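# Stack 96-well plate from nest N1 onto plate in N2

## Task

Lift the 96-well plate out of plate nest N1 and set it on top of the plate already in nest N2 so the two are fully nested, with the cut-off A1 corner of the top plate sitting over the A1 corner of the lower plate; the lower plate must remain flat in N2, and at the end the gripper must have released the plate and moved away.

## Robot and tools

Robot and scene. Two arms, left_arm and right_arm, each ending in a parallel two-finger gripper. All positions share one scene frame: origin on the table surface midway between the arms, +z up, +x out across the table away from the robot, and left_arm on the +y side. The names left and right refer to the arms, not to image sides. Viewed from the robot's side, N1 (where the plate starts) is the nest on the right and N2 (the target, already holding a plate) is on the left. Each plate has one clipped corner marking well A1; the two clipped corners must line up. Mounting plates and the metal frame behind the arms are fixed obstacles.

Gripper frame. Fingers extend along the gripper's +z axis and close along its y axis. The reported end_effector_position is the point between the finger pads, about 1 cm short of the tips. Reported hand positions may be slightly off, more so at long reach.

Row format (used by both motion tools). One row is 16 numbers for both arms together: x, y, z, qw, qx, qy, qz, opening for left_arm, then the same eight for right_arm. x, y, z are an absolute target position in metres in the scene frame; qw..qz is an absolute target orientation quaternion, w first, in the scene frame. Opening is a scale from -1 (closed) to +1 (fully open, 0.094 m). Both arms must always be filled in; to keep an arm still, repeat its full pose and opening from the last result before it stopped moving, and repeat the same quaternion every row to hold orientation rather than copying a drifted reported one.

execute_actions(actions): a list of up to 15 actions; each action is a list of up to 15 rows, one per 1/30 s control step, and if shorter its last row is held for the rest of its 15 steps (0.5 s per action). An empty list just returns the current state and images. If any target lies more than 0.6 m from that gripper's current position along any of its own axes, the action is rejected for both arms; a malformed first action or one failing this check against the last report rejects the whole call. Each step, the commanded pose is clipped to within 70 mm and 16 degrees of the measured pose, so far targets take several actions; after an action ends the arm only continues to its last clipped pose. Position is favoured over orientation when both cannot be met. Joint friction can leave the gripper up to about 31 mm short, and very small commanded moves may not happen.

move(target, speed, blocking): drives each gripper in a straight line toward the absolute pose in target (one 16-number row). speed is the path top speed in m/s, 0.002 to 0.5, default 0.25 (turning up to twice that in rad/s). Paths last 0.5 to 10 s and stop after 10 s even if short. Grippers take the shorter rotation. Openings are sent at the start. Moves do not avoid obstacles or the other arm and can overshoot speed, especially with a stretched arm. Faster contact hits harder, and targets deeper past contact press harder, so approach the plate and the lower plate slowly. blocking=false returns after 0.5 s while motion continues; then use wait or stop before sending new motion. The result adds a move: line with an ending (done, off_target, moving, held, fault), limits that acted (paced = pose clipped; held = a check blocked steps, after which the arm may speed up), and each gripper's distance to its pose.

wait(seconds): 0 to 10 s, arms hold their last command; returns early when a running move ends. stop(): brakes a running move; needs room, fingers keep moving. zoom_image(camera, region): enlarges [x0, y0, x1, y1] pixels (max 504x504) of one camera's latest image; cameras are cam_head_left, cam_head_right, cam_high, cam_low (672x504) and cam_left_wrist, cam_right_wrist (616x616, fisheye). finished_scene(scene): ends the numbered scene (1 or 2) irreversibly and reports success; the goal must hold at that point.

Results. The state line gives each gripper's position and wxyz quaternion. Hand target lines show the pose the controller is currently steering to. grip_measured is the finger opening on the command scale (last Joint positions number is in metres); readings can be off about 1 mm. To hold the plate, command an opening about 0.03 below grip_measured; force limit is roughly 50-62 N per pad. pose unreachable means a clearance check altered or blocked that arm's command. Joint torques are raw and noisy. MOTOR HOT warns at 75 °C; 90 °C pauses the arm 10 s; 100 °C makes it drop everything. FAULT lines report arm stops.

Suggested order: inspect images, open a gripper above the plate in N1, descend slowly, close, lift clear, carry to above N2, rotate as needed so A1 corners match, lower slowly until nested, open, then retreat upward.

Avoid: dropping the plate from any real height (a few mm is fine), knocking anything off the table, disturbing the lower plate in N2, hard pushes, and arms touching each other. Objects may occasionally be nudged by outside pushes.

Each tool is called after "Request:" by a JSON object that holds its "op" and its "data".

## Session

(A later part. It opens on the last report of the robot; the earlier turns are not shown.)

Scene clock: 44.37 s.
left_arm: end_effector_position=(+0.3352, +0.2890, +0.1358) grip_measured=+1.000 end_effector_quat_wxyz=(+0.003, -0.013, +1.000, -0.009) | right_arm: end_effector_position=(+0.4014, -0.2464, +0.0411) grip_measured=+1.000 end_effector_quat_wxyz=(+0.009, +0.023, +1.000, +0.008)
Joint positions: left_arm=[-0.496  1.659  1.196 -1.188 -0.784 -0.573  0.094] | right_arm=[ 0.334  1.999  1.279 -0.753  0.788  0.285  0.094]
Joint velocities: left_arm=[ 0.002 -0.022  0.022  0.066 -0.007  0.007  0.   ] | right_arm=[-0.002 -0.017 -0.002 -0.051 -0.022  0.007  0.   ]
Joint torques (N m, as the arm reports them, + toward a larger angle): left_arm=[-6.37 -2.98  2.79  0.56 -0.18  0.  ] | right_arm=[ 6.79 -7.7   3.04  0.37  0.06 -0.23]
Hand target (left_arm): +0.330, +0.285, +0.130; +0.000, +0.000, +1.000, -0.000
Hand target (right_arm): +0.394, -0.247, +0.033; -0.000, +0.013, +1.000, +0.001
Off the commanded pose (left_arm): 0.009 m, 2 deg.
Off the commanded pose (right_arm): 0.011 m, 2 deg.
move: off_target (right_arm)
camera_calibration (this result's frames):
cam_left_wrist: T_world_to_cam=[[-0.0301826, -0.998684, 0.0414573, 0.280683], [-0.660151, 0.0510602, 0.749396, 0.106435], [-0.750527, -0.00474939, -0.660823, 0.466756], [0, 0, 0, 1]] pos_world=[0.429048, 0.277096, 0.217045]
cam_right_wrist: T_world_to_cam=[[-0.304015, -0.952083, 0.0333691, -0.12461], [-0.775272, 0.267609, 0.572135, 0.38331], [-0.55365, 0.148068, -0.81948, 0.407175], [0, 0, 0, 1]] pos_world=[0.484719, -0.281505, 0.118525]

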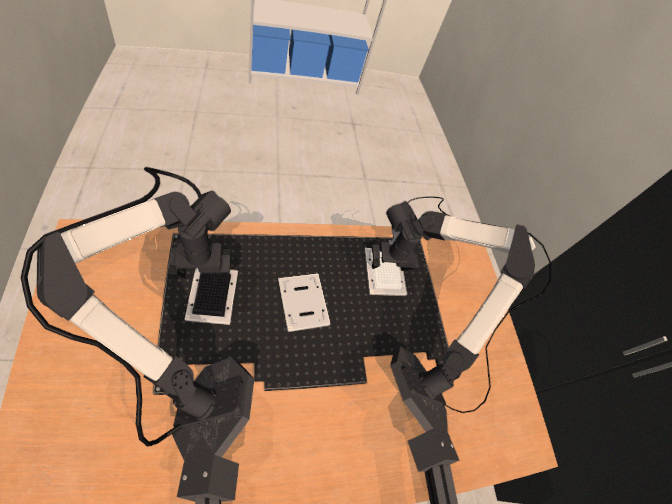

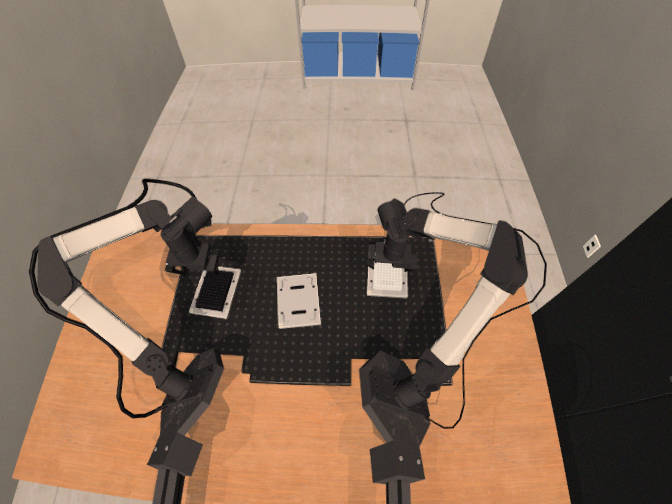

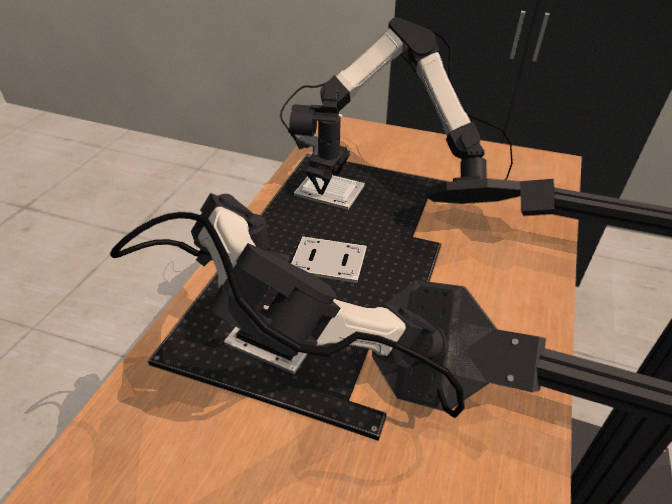

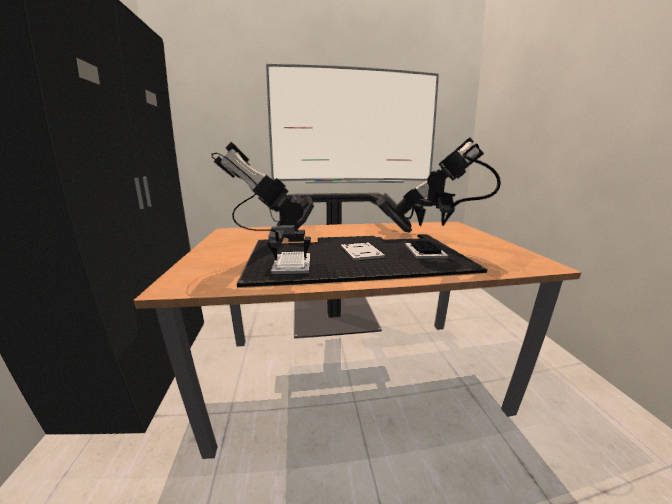

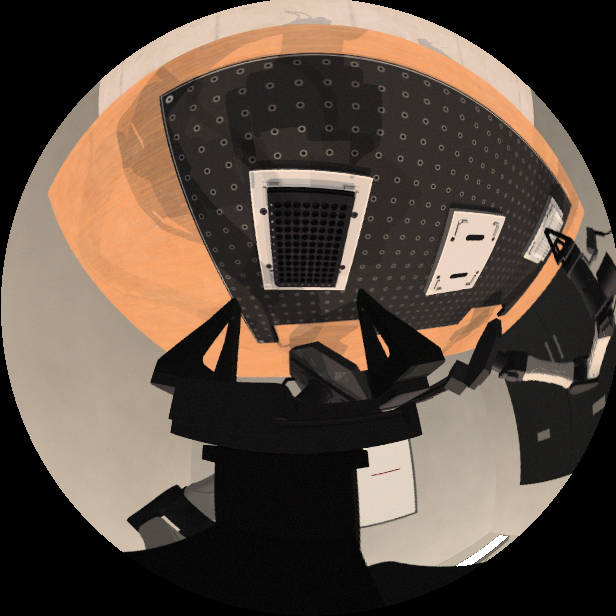

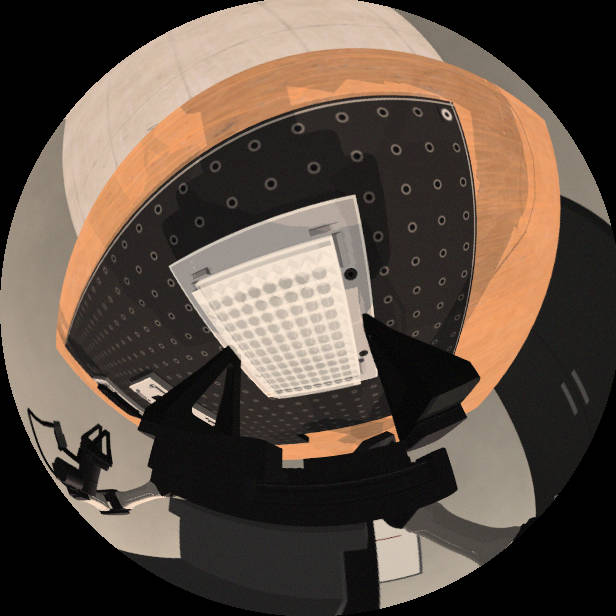

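Need +y ~5 mm first.

Request:
{"op": "execute_actions", "data": {"actions": [[[0.33,0.285,0.13,0,0,1,0,1,0.394,-0.238,0.035,0,0.0,1,0,1]],[[0.33,0.285,0.13,0,0,1,0,1,0.393,-0.238,0.030,0,0.0,1,0,1]]]}}

Request:
{"op": "zoom_image", "data": {"camera": "cam_right_wrist", "region": [170,200,410,440]}}

Request:
{"op": "zoom_image", "data": {"camera": "cam_low", "region": [250,220,330,280]}}

Scene clock: 49.93 s.
left_arm: end_effector_position=(+0.3352, +0.2890, +0.1358) grip_measured=+1.000 end_effector_quat_wxyz=(+0.003, -0.013, +1.000, -0.009) | right_arm: end_effector_position=(+0.4017, -0.2424, +0.0373) grip_measured=+1.000 end_effector_quat_wxyz=(+0.009, +0.017, +1.000, +0.007)
Joint positions: left_arm=[-0.496  1.659  1.196 -1.188 -0.784 -0.573  0.094] | right_arm=[ 0.334  2.015  1.279 -0.739  0.789  0.274  0.094]
Joint velocities: left_arm=[ 0.007 -0.002 -0.012 -0.022 -0.066 -0.022  0.   ] | right_arm=[-0.002  0.007  0.007  0.066 -0.051  0.037  0.   ]
Joint torques (N m, as the arm reports them, + toward a larger angle): left_arm=[-6.42 -3.01  2.75  0.56 -0.18  0.01] | right_arm=[ 7.98 -6.99  2.98  0.38  0.06 -0.22]
Hand target (left_arm): +0.330, +0.285, +0.130; -0.000, +0.000, +1.000, -0.000
Hand target (right_arm): +0.393, -0.238, +0.030; -0.000, +0.000, +1.000, +0.000
Off the commanded pose (left_arm): 0.009 m, 2 deg.
Off the commanded pose (right_arm): 0.012 m, 2 deg.
camera_calibration (this result's frames):
cam_left_wrist: T_world_to_cam=[[-0.0301826, -0.998684, 0.0414573, 0.280683], [-0.660151, 0.0510602, 0.749396, 0.106435], [-0.750527, -0.00474939, -0.660823, 0.466756], [0, 0, 0, 1]] pos_world=[0.429048, 0.277096, 0.217045]
cam_right_wrist: T_world_to_cam=[[-0.293143, -0.955438, 0.0347266, -0.12583], [-0.777869, 0.259466, 0.572361, 0.383689], [-0.555866, 0.140771, -0.819266, 0.402702], [0, 0, 0, 1]] pos_world=[0.485422, -0.276466, 0.11468]

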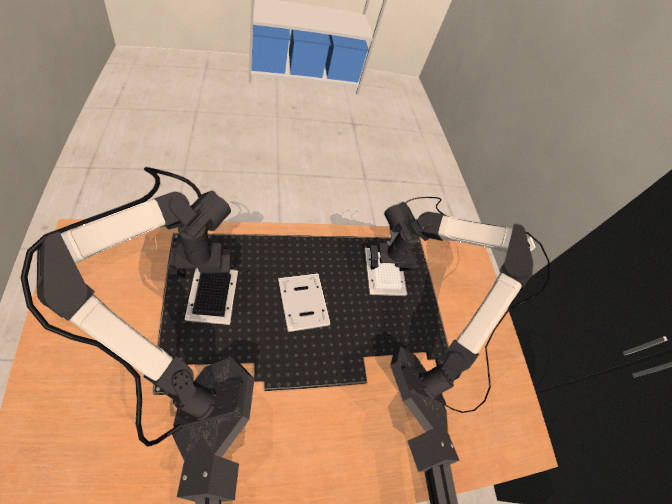

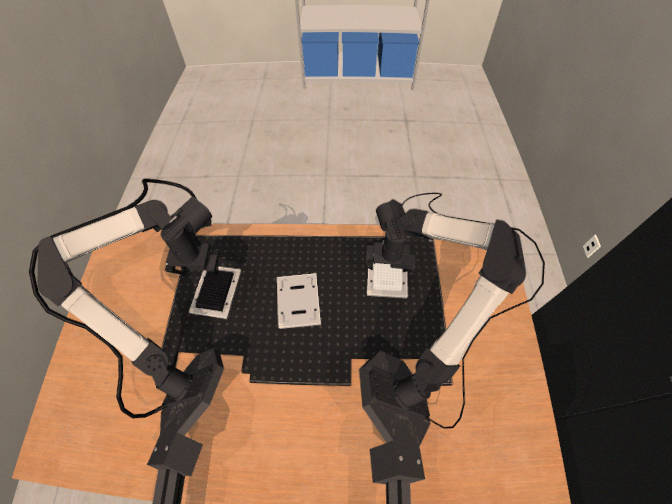

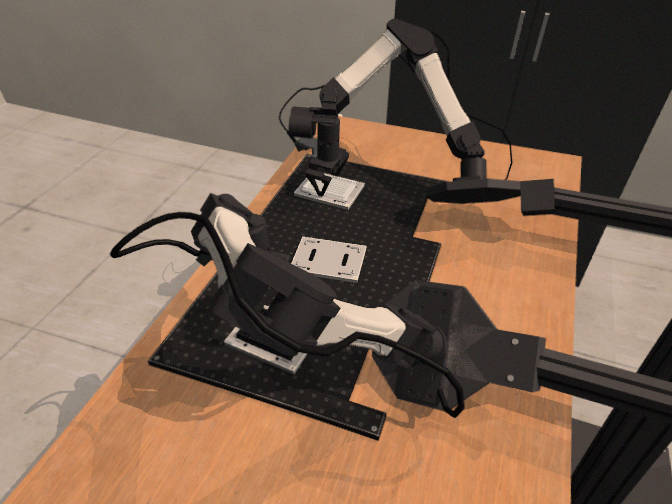

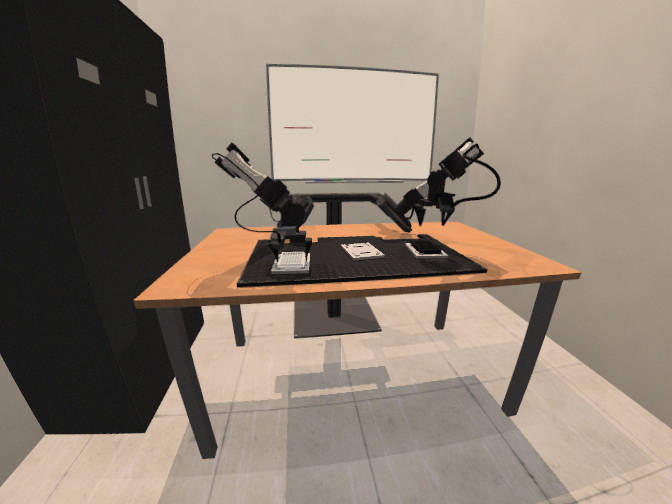

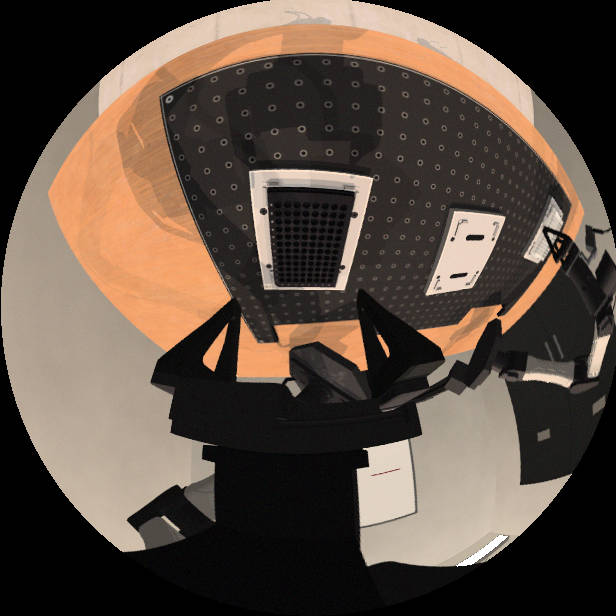

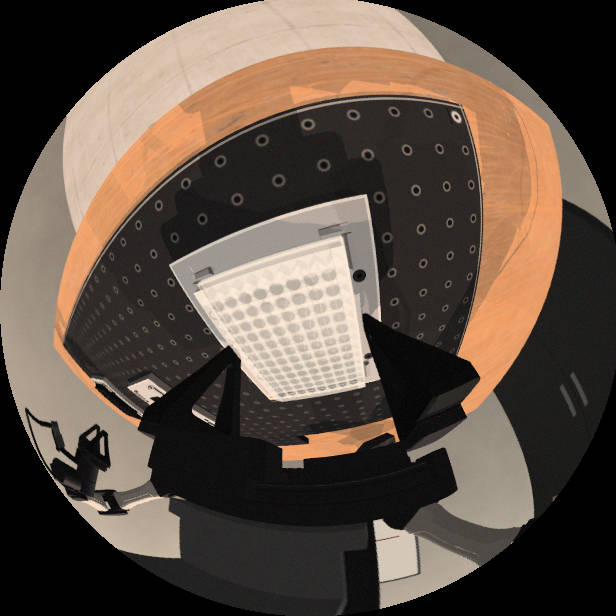

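Region (170, 200, 410, 440) of cam_right_wrist's 616x616 image, scaled by 2.100, with more detail than that image has.

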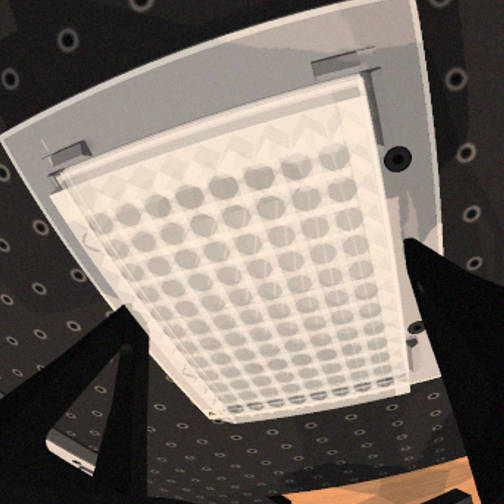

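Region (250, 220, 330, 280) of cam_low's 672x504 image, scaled by 6.300, with more detail than that image has; it fills the top 378 rows of this view, and the rest is white.

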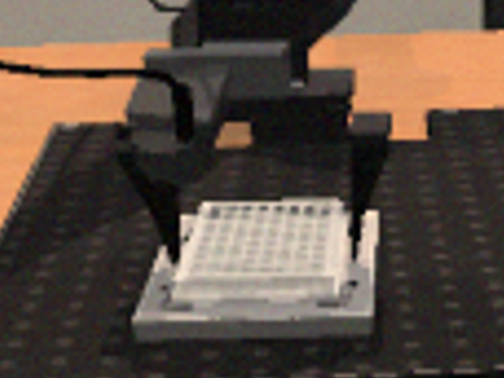

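Request:
{"op": "execute_actions", "data": {"actions": [[[0.33,0.285,0.13,0,0,1,0,1,0.393,-0.239,0.027,0,0.0,1,0,1]],[[0.33,0.285,0.13,0,0,1,0,1,0.393,-0.239,0.027,0,0.0,1,0,0.8]],[[0.33,0.285,0.13,0,0,1,0,1,0.393,-0.239,0.027,0,0.0,1,0,0.69]]]}}

Request:
{"op": "zoom_image", "data": {"camera": "cam_right_wrist", "region": [170,200,410,440]}}

Scene clock: 57.27 s.
left_arm: end_effector_position=(+0.3352, +0.2890, +0.1358) grip_measured=+1.000 end_effector_quat_wxyz=(+0.003, -0.013, +1.000, -0.009) | right_arm: end_effector_position=(+0.4044, -0.2428, +0.0373) grip_measured=+0.741 end_effector_quat_wxyz=(+0.014, +0.016, +1.000, +0.006)
Joint positions: left_arm=[-0.496  1.659  1.196 -1.188 -0.784 -0.573  0.094] | right_arm=[ 0.333  2.015  1.279 -0.726  0.794  0.263  0.082]
Joint velocities: left_arm=[-0.012  0.012 -0.012 -0.022  0.081 -0.007  0.   ] | right_arm=[-0.022 -0.017 -0.007 -0.066 -0.051  0.037 -0.001]
Joint torques (N m, as the arm reports them, + toward a larger angle): left_arm=[-6.4  -3.03  2.78  0.56 -0.17  0.01] | right_arm=[ 7.29 -7.05  2.54  0.41  0.02 -0.22]
Hand target (left_arm): +0.330, +0.285, +0.130; -0.000, +0.000, +1.000, -0.000
Hand target (right_arm): +0.393, -0.239, +0.027; -0.000, +0.000, +1.000, +0.000
Off the commanded pose (left_arm): 0.009 m, 2 deg.
Off the commanded pose (right_arm): 0.016 m, 3 deg.
camera_calibration (this result's frames):
cam_left_wrist: T_world_to_cam=[[-0.0301826, -0.998684, 0.0414573, 0.280683], [-0.660151, 0.0510602, 0.749396, 0.106435], [-0.750527, -0.00474939, -0.660823, 0.466756], [0, 0, 0, 1]] pos_world=[0.429048, 0.277096, 0.217045]
cam_right_wrist: T_world_to_cam=[[-0.292081, -0.955762, 0.0347613, -0.125919], [-0.784009, 0.260093, 0.563632, 0.388895], [-0.547739, 0.137373, -0.825294, 0.400351], [0, 0, 0, 1]] pos_world=[0.487407, -0.276495, 0.115591]

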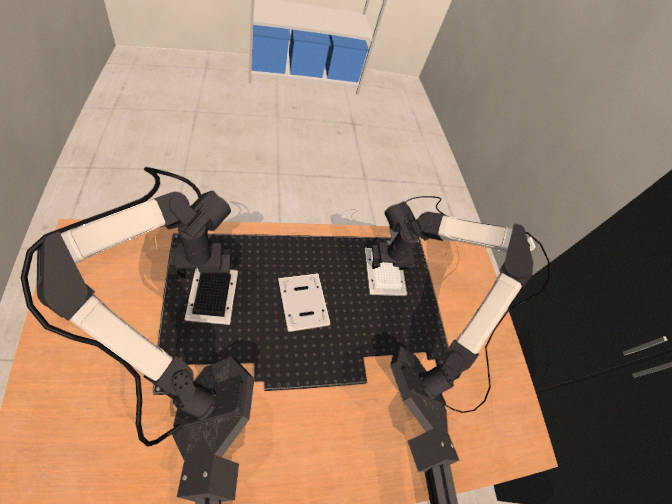

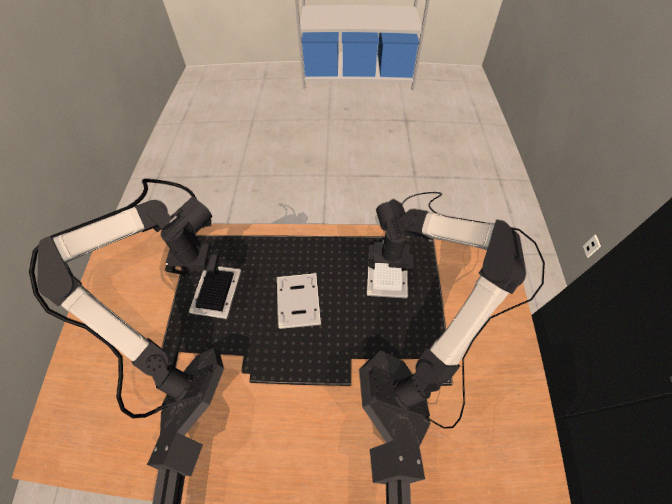

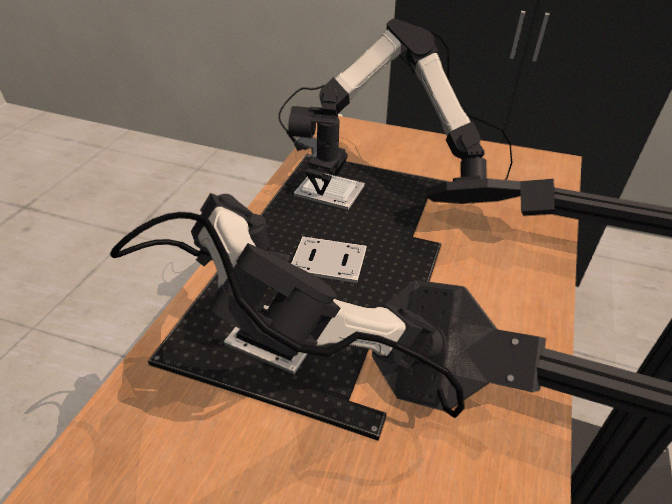

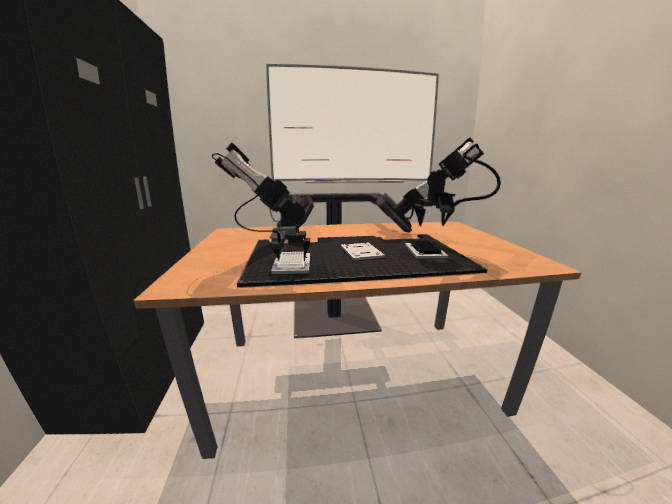

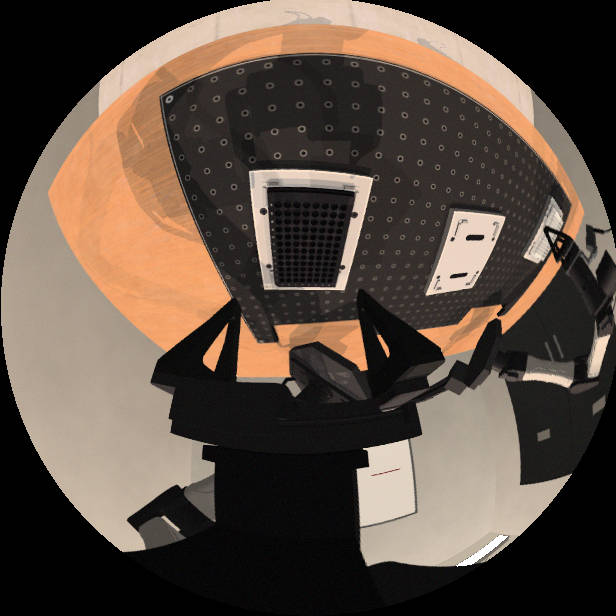

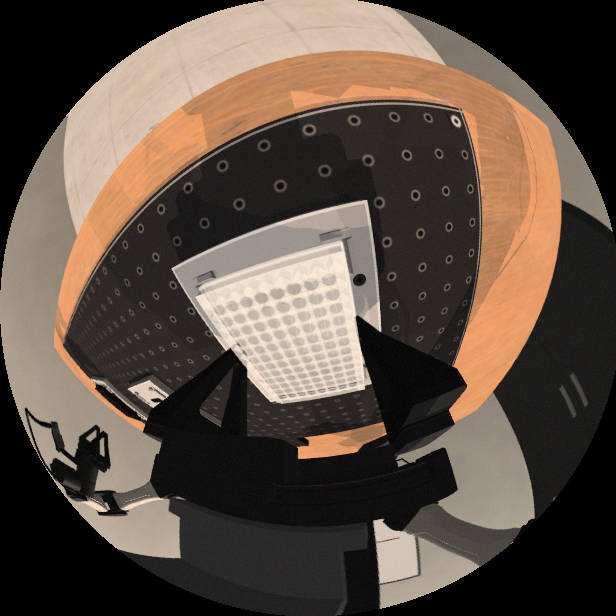

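Region (170, 200, 410, 440) of cam_right_wrist's 616x616 image, scaled by 2.100, with more detail than that image has.

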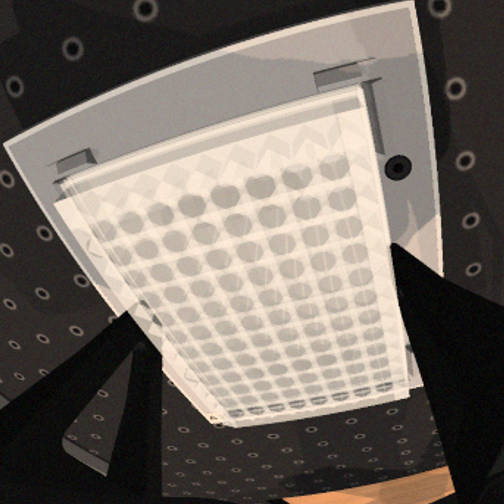

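Request:
{"op": "move", "data": {"target": [0.33,0.33,0.13,0,0,1,0,1,0.409,-0.243,0.085,0.012,0.016,1,0,0.69], "speed": 0.08}}

Request:
{"op": "move", "data": {"target": [0.33,0.33,0.13,0,0,1,0,1,0.305,0.025,0.075,0.012,-0.05,0.9987,0,0.69], "speed": 0.2}}

Request:
{"op": "zoom_image", "data": {"camera": "cam_right_wrist", "region": [170,170,410,410]}}

Scene clock: 63.47 s.
left_arm: end_effector_position=(+0.3352, +0.3255, +0.1317) grip_measured=+1.000 end_effector_quat_wxyz=(+0.001, -0.005, +1.000, -0.005) | right_arm: end_effector_position=(+0.4028, -0.2397, +0.0782) grip_measured=+0.741 end_effector_quat_wxyz=(+0.003, +0.006, +1.000, +0.001)
Joint positions: left_arm=[-0.406  1.566  1.182 -1.188 -0.793 -0.436  0.094] | right_arm=[ 0.421  2.015  1.394 -0.966  0.801  0.394  0.082]
Joint velocities: left_arm=[ 0.007 -0.022 -0.012  0.022 -0.037 -0.007  0.   ] | right_arm=[-0.007 -0.017 -0.002  0.051 -0.007 -0.022  0.   ]
Joint torques (N m, as the arm reports them, + toward a larger angle): left_arm=[-4.79 -5.17  2.95  0.38 -0.15  0.06] | right_arm=[ 8.57 -9.1   6.47  0.18  0.08  0.01]
Hand target (left_arm): +0.330, +0.330, +0.130; -0.001, -0.000, +1.000, +0.001
Hand target (right_arm): +0.409, -0.243, +0.085; +0.012, +0.016, +1.000, -0.001
Off the commanded pose (left_arm): 0.007 m, 1 deg.
Off the commanded pose (right_arm): 0.010 m, 2 deg.
move: done
camera_calibration (this result's frames):
cam_left_wrist: T_world_to_cam=[[-0.0468133, -0.998341, 0.0335241, 0.323879], [-0.656142, 0.0560378, 0.752554, 0.104218], [-0.753184, 0.013233, -0.657676, 0.458862], [0, 0, 0, 1]] pos_world=[0.429151, 0.311429, 0.212496]
cam_right_wrist: T_world_to_cam=[[-0.27243, -0.960836, 0.0507478, -0.135288], [-0.776121, 0.250618, 0.578643, 0.357171], [-0.568699, 0.118253, -0.814001, 0.435807], [0, 0, 0, 1]] pos_world=[0.488194, -0.271038, 0.154938]

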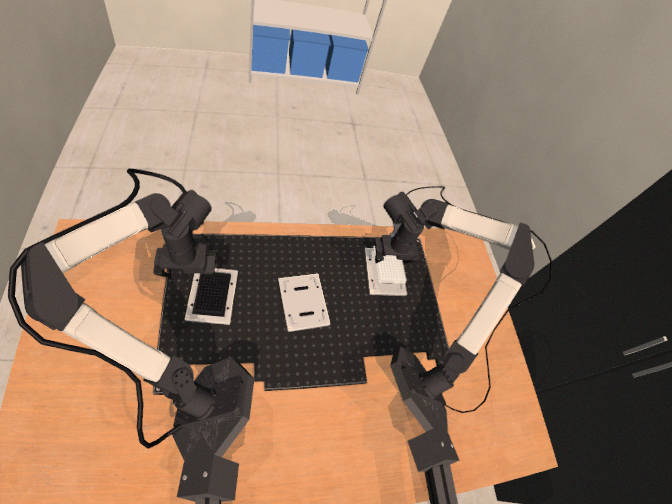

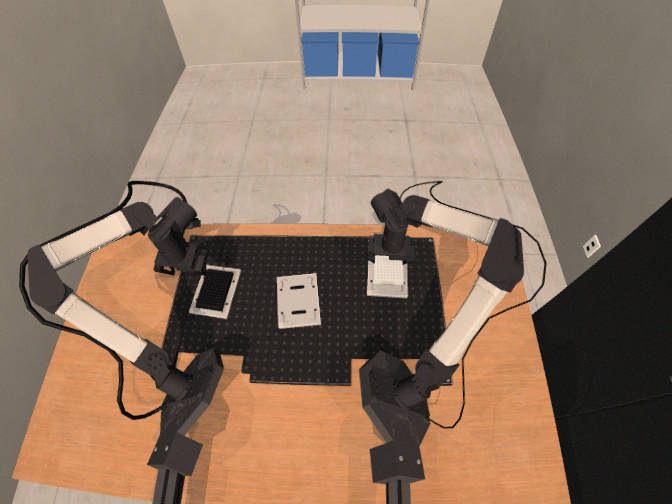

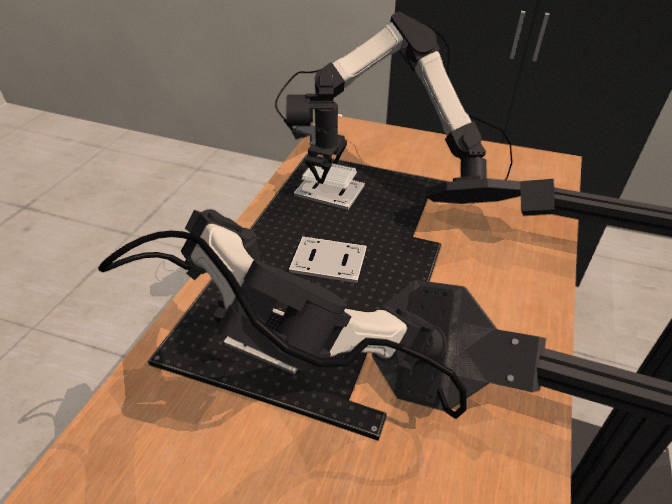

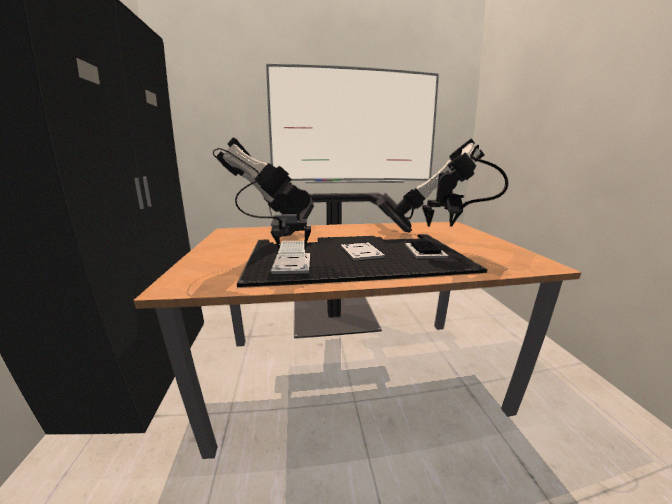

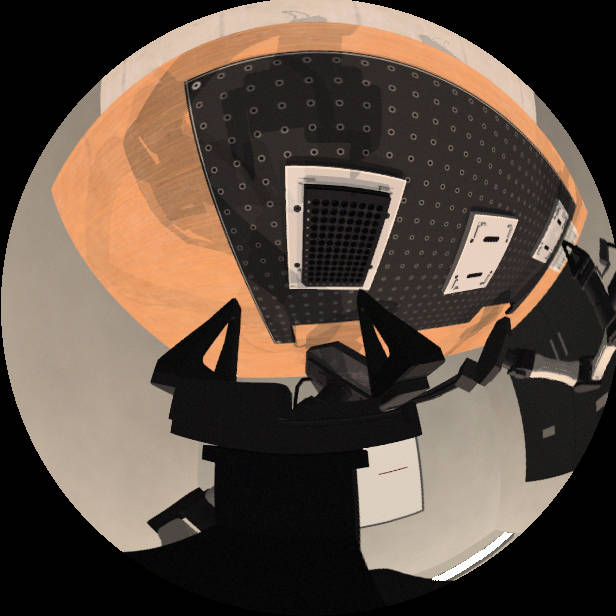

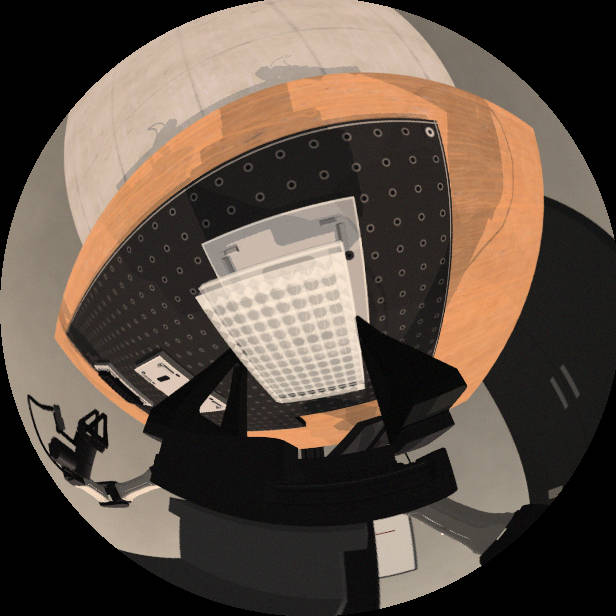

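Scene clock: 65.40 s.
left_arm: end_effector_position=(+0.3352, +0.3255, +0.1317) grip_measured=+1.000 end_effector_quat_wxyz=(+0.001, -0.003, +1.000, -0.005) | right_arm: end_effector_position=(+0.3014, +0.0191, +0.0734) grip_measured=+0.741 end_effector_quat_wxyz=(+0.018, -0.055, +0.998, -0.009)
Joint positions: left_arm=[-0.406  1.566  1.182 -1.188 -0.793 -0.433  0.094] | right_arm=[ 0.912  2.728  1.718 -1.024  0.714  0.921  0.082]
Joint velocities: left_arm=[-0.017  0.012 -0.012  0.007  0.007 -0.066  0.   ] | right_arm=[-0.002 -0.027 -0.007 -0.081 -0.066  0.037  0.001]
Joint torques (N m, as the arm reports them, + toward a larger angle): left_arm=[-4.83 -5.22  2.94  0.39 -0.13  0.04] | right_arm=[  8.78 -10.39   7.05   0.17  -0.04   0.  ]
Hand target (left_arm): +0.330, +0.330, +0.130; -0.000, +0.000, +1.000, +0.000
Hand target (right_arm): +0.301, +0.022, +0.074; +0.012, -0.049, +0.999, -0.006
Off the commanded pose (left_arm): 0.007 m, 1 deg.
Off the commanded pose (right_arm): 0.007 m, 1 deg.
move: done
camera_calibration (this result's frames):
cam_left_wrist: T_world_to_cam=[[-0.0498606, -0.998194, 0.033518, 0.324853], [-0.655988, 0.0580363, 0.752536, 0.103518], [-0.753122, 0.0155345, -0.657697, 0.458095], [0, 0, 0, 1]] pos_world=[0.429106, 0.311142, 0.212498]
cam_right_wrist: T_world_to_cam=[[-0.154684, -0.985958, 0.0629261, 0.0501088], [-0.818557, 0.163564, 0.550646, 0.232888], [-0.553206, 0.0336672, -0.832364, 0.341967], [0, 0, 0, 1]] pos_world=[0.387562, -0.000200077, 0.153249]

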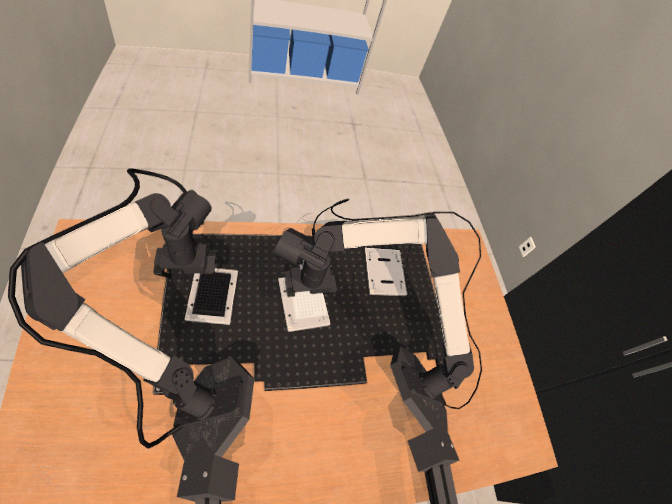

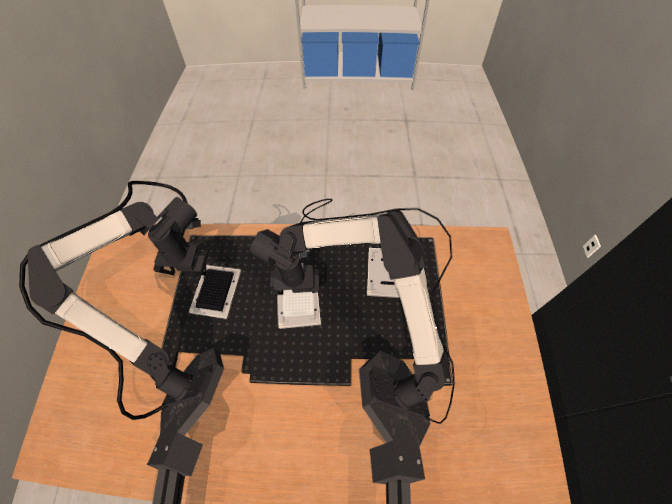

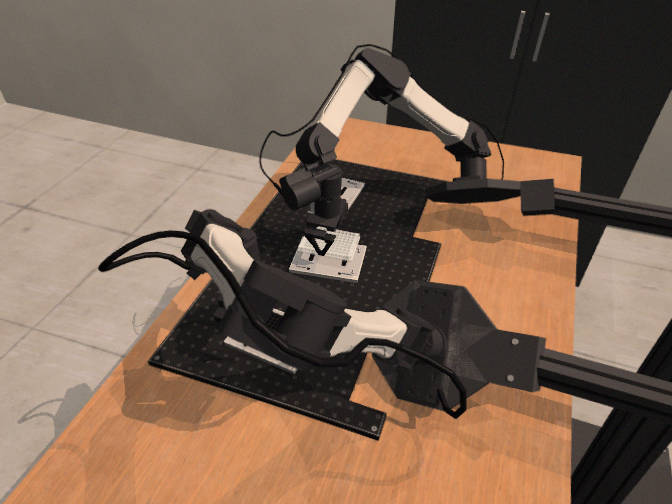

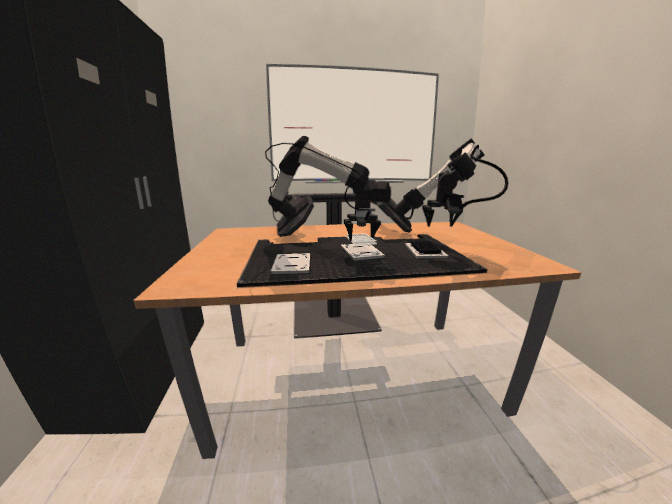

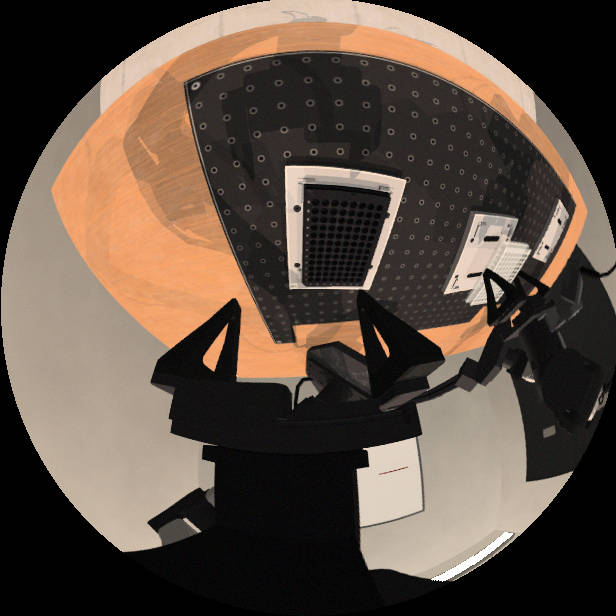

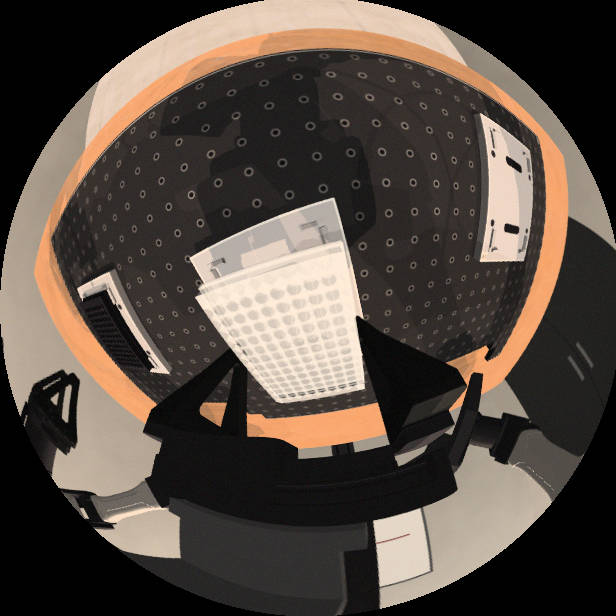

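Region (170, 170, 410, 410) of cam_right_wrist's 616x616 image, scaled by 2.100, with more detail than that image has.

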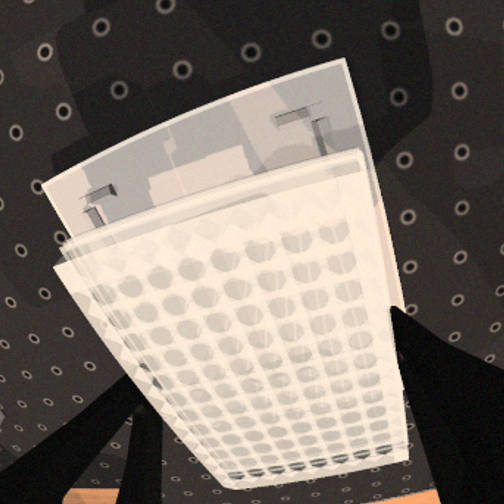

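Request:
{"op": "move", "data": {"target": [0.33,0.33,0.13,0,0,1,0,1,0.299,0.025,0.042,0.012,-0.08,0.9967,0.004,0.69], "speed": 0.06}}

Request:
{"op": "zoom_image", "data": {"camera": "cam_right_wrist", "region": [170,180,410,420]}}

Scene clock: 76.43 s.
left_arm: end_effector_position=(+0.3352, +0.3255, +0.1317) grip_measured=+1.000 end_effector_quat_wxyz=(+0.001, -0.003, +1.000, -0.005) | right_arm: end_effector_position=(+0.3069, +0.0273, +0.0526) grip_measured=+0.741 end_effector_quat_wxyz=(+0.023, -0.069, +0.997, +0.011)
Joint positions: left_arm=[-0.406  1.566  1.182 -1.188 -0.793 -0.433  0.094] | right_arm=[ 0.875  2.737  1.672 -0.888  0.714  0.814  0.082]
Joint velocities: left_arm=[ 0.007 -0.012  0.012 -0.037 -0.007 -0.051  0.   ] | right_arm=[-0.002  0.007 -0.007  0.051 -0.051  0.007 -0.   ]
Joint torques (N m, as the arm reports them, + toward a larger angle): left_arm=[-4.83 -5.2   2.95  0.39 -0.13  0.04] | right_arm=[  8.19 -10.1    3.9    0.43  -0.01  -0.23]
Hand target (left_arm): +0.330, +0.330, +0.130; -0.000, -0.000, +1.000, +0.000
Hand target (right_arm): +0.299, +0.025, +0.042; +0.012, -0.080, +0.997, +0.005
Off the commanded pose (left_arm): 0.007 m, 1 deg.
Off the commanded pose (right_arm): 0.013 m, 2 deg.
move: off_target (right_arm)
camera_calibration (this result's frames):
cam_left_wrist: T_world_to_cam=[[-0.0498606, -0.998194, 0.033518, 0.324853], [-0.655988, 0.0580363, 0.752536, 0.103518], [-0.753122, 0.0155345, -0.657697, 0.458095], [0, 0, 0, 1]] pos_world=[0.429106, 0.311142, 0.212498]
cam_right_wrist: T_world_to_cam=[[-0.125577, -0.991826, 0.0226205, 0.0537011], [-0.8273, 0.117276, 0.549383, 0.251535], [-0.547545, 0.0502759, -0.835264, 0.325366], [0, 0, 0, 1]] pos_world=[0.392991, 0.00740514, 0.132363]

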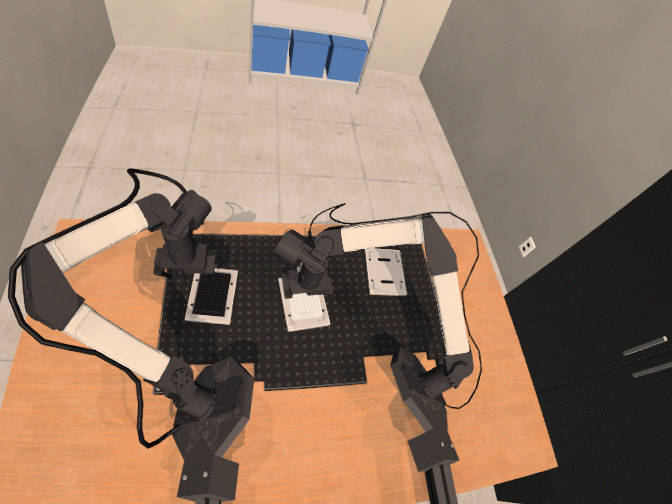

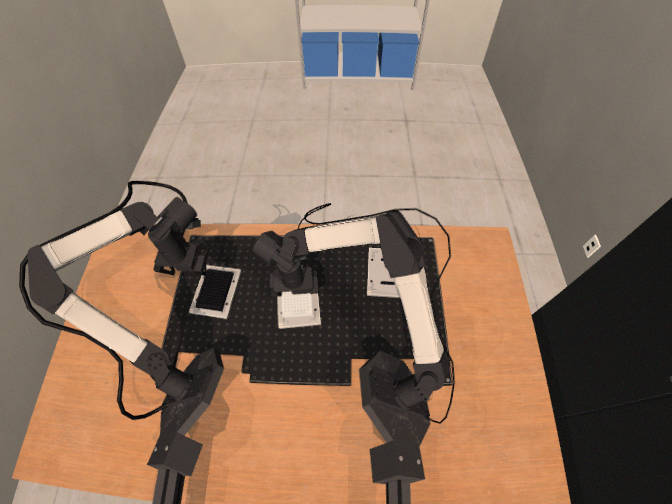

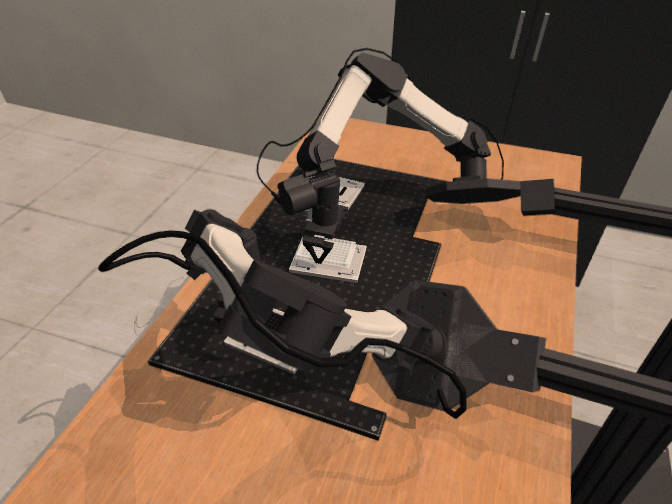

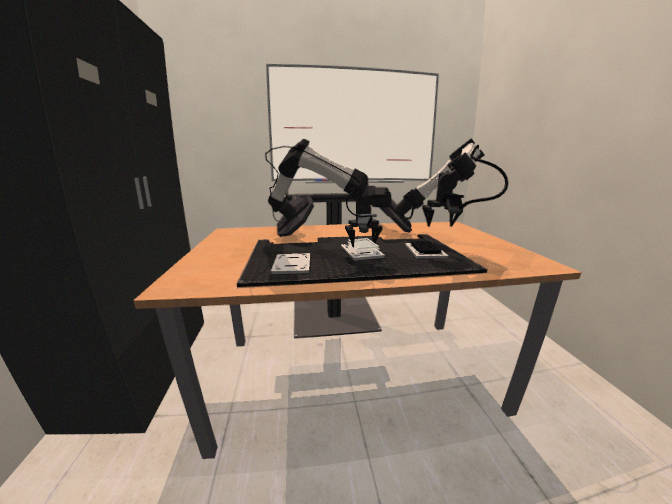

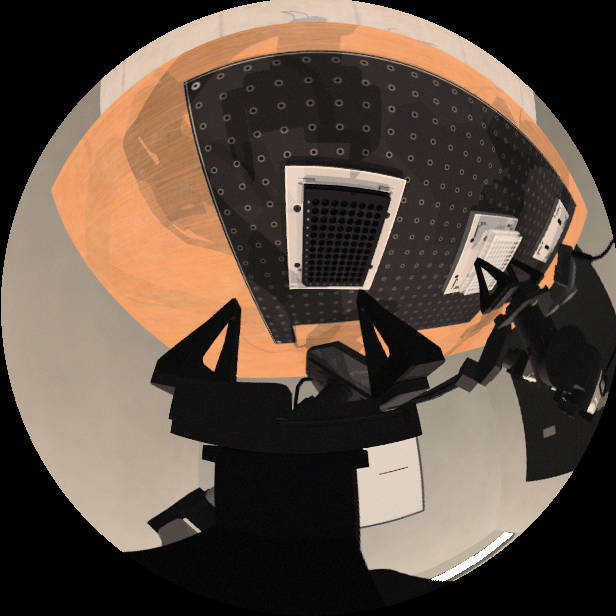

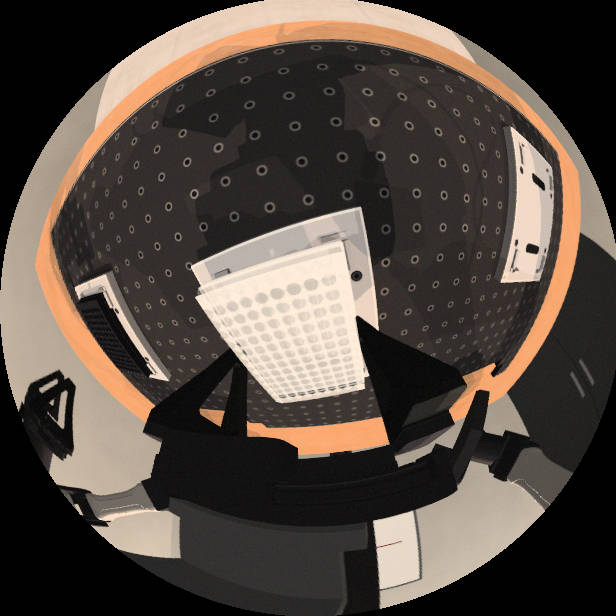

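Region (170, 180, 410, 420) of cam_right_wrist's 616x616 image, scaled by 2.100, with more detail than that image has.

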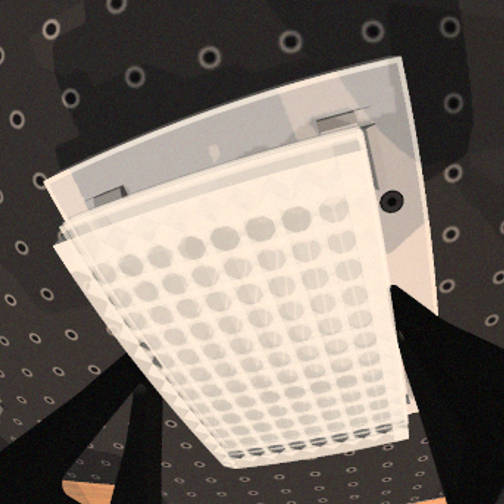

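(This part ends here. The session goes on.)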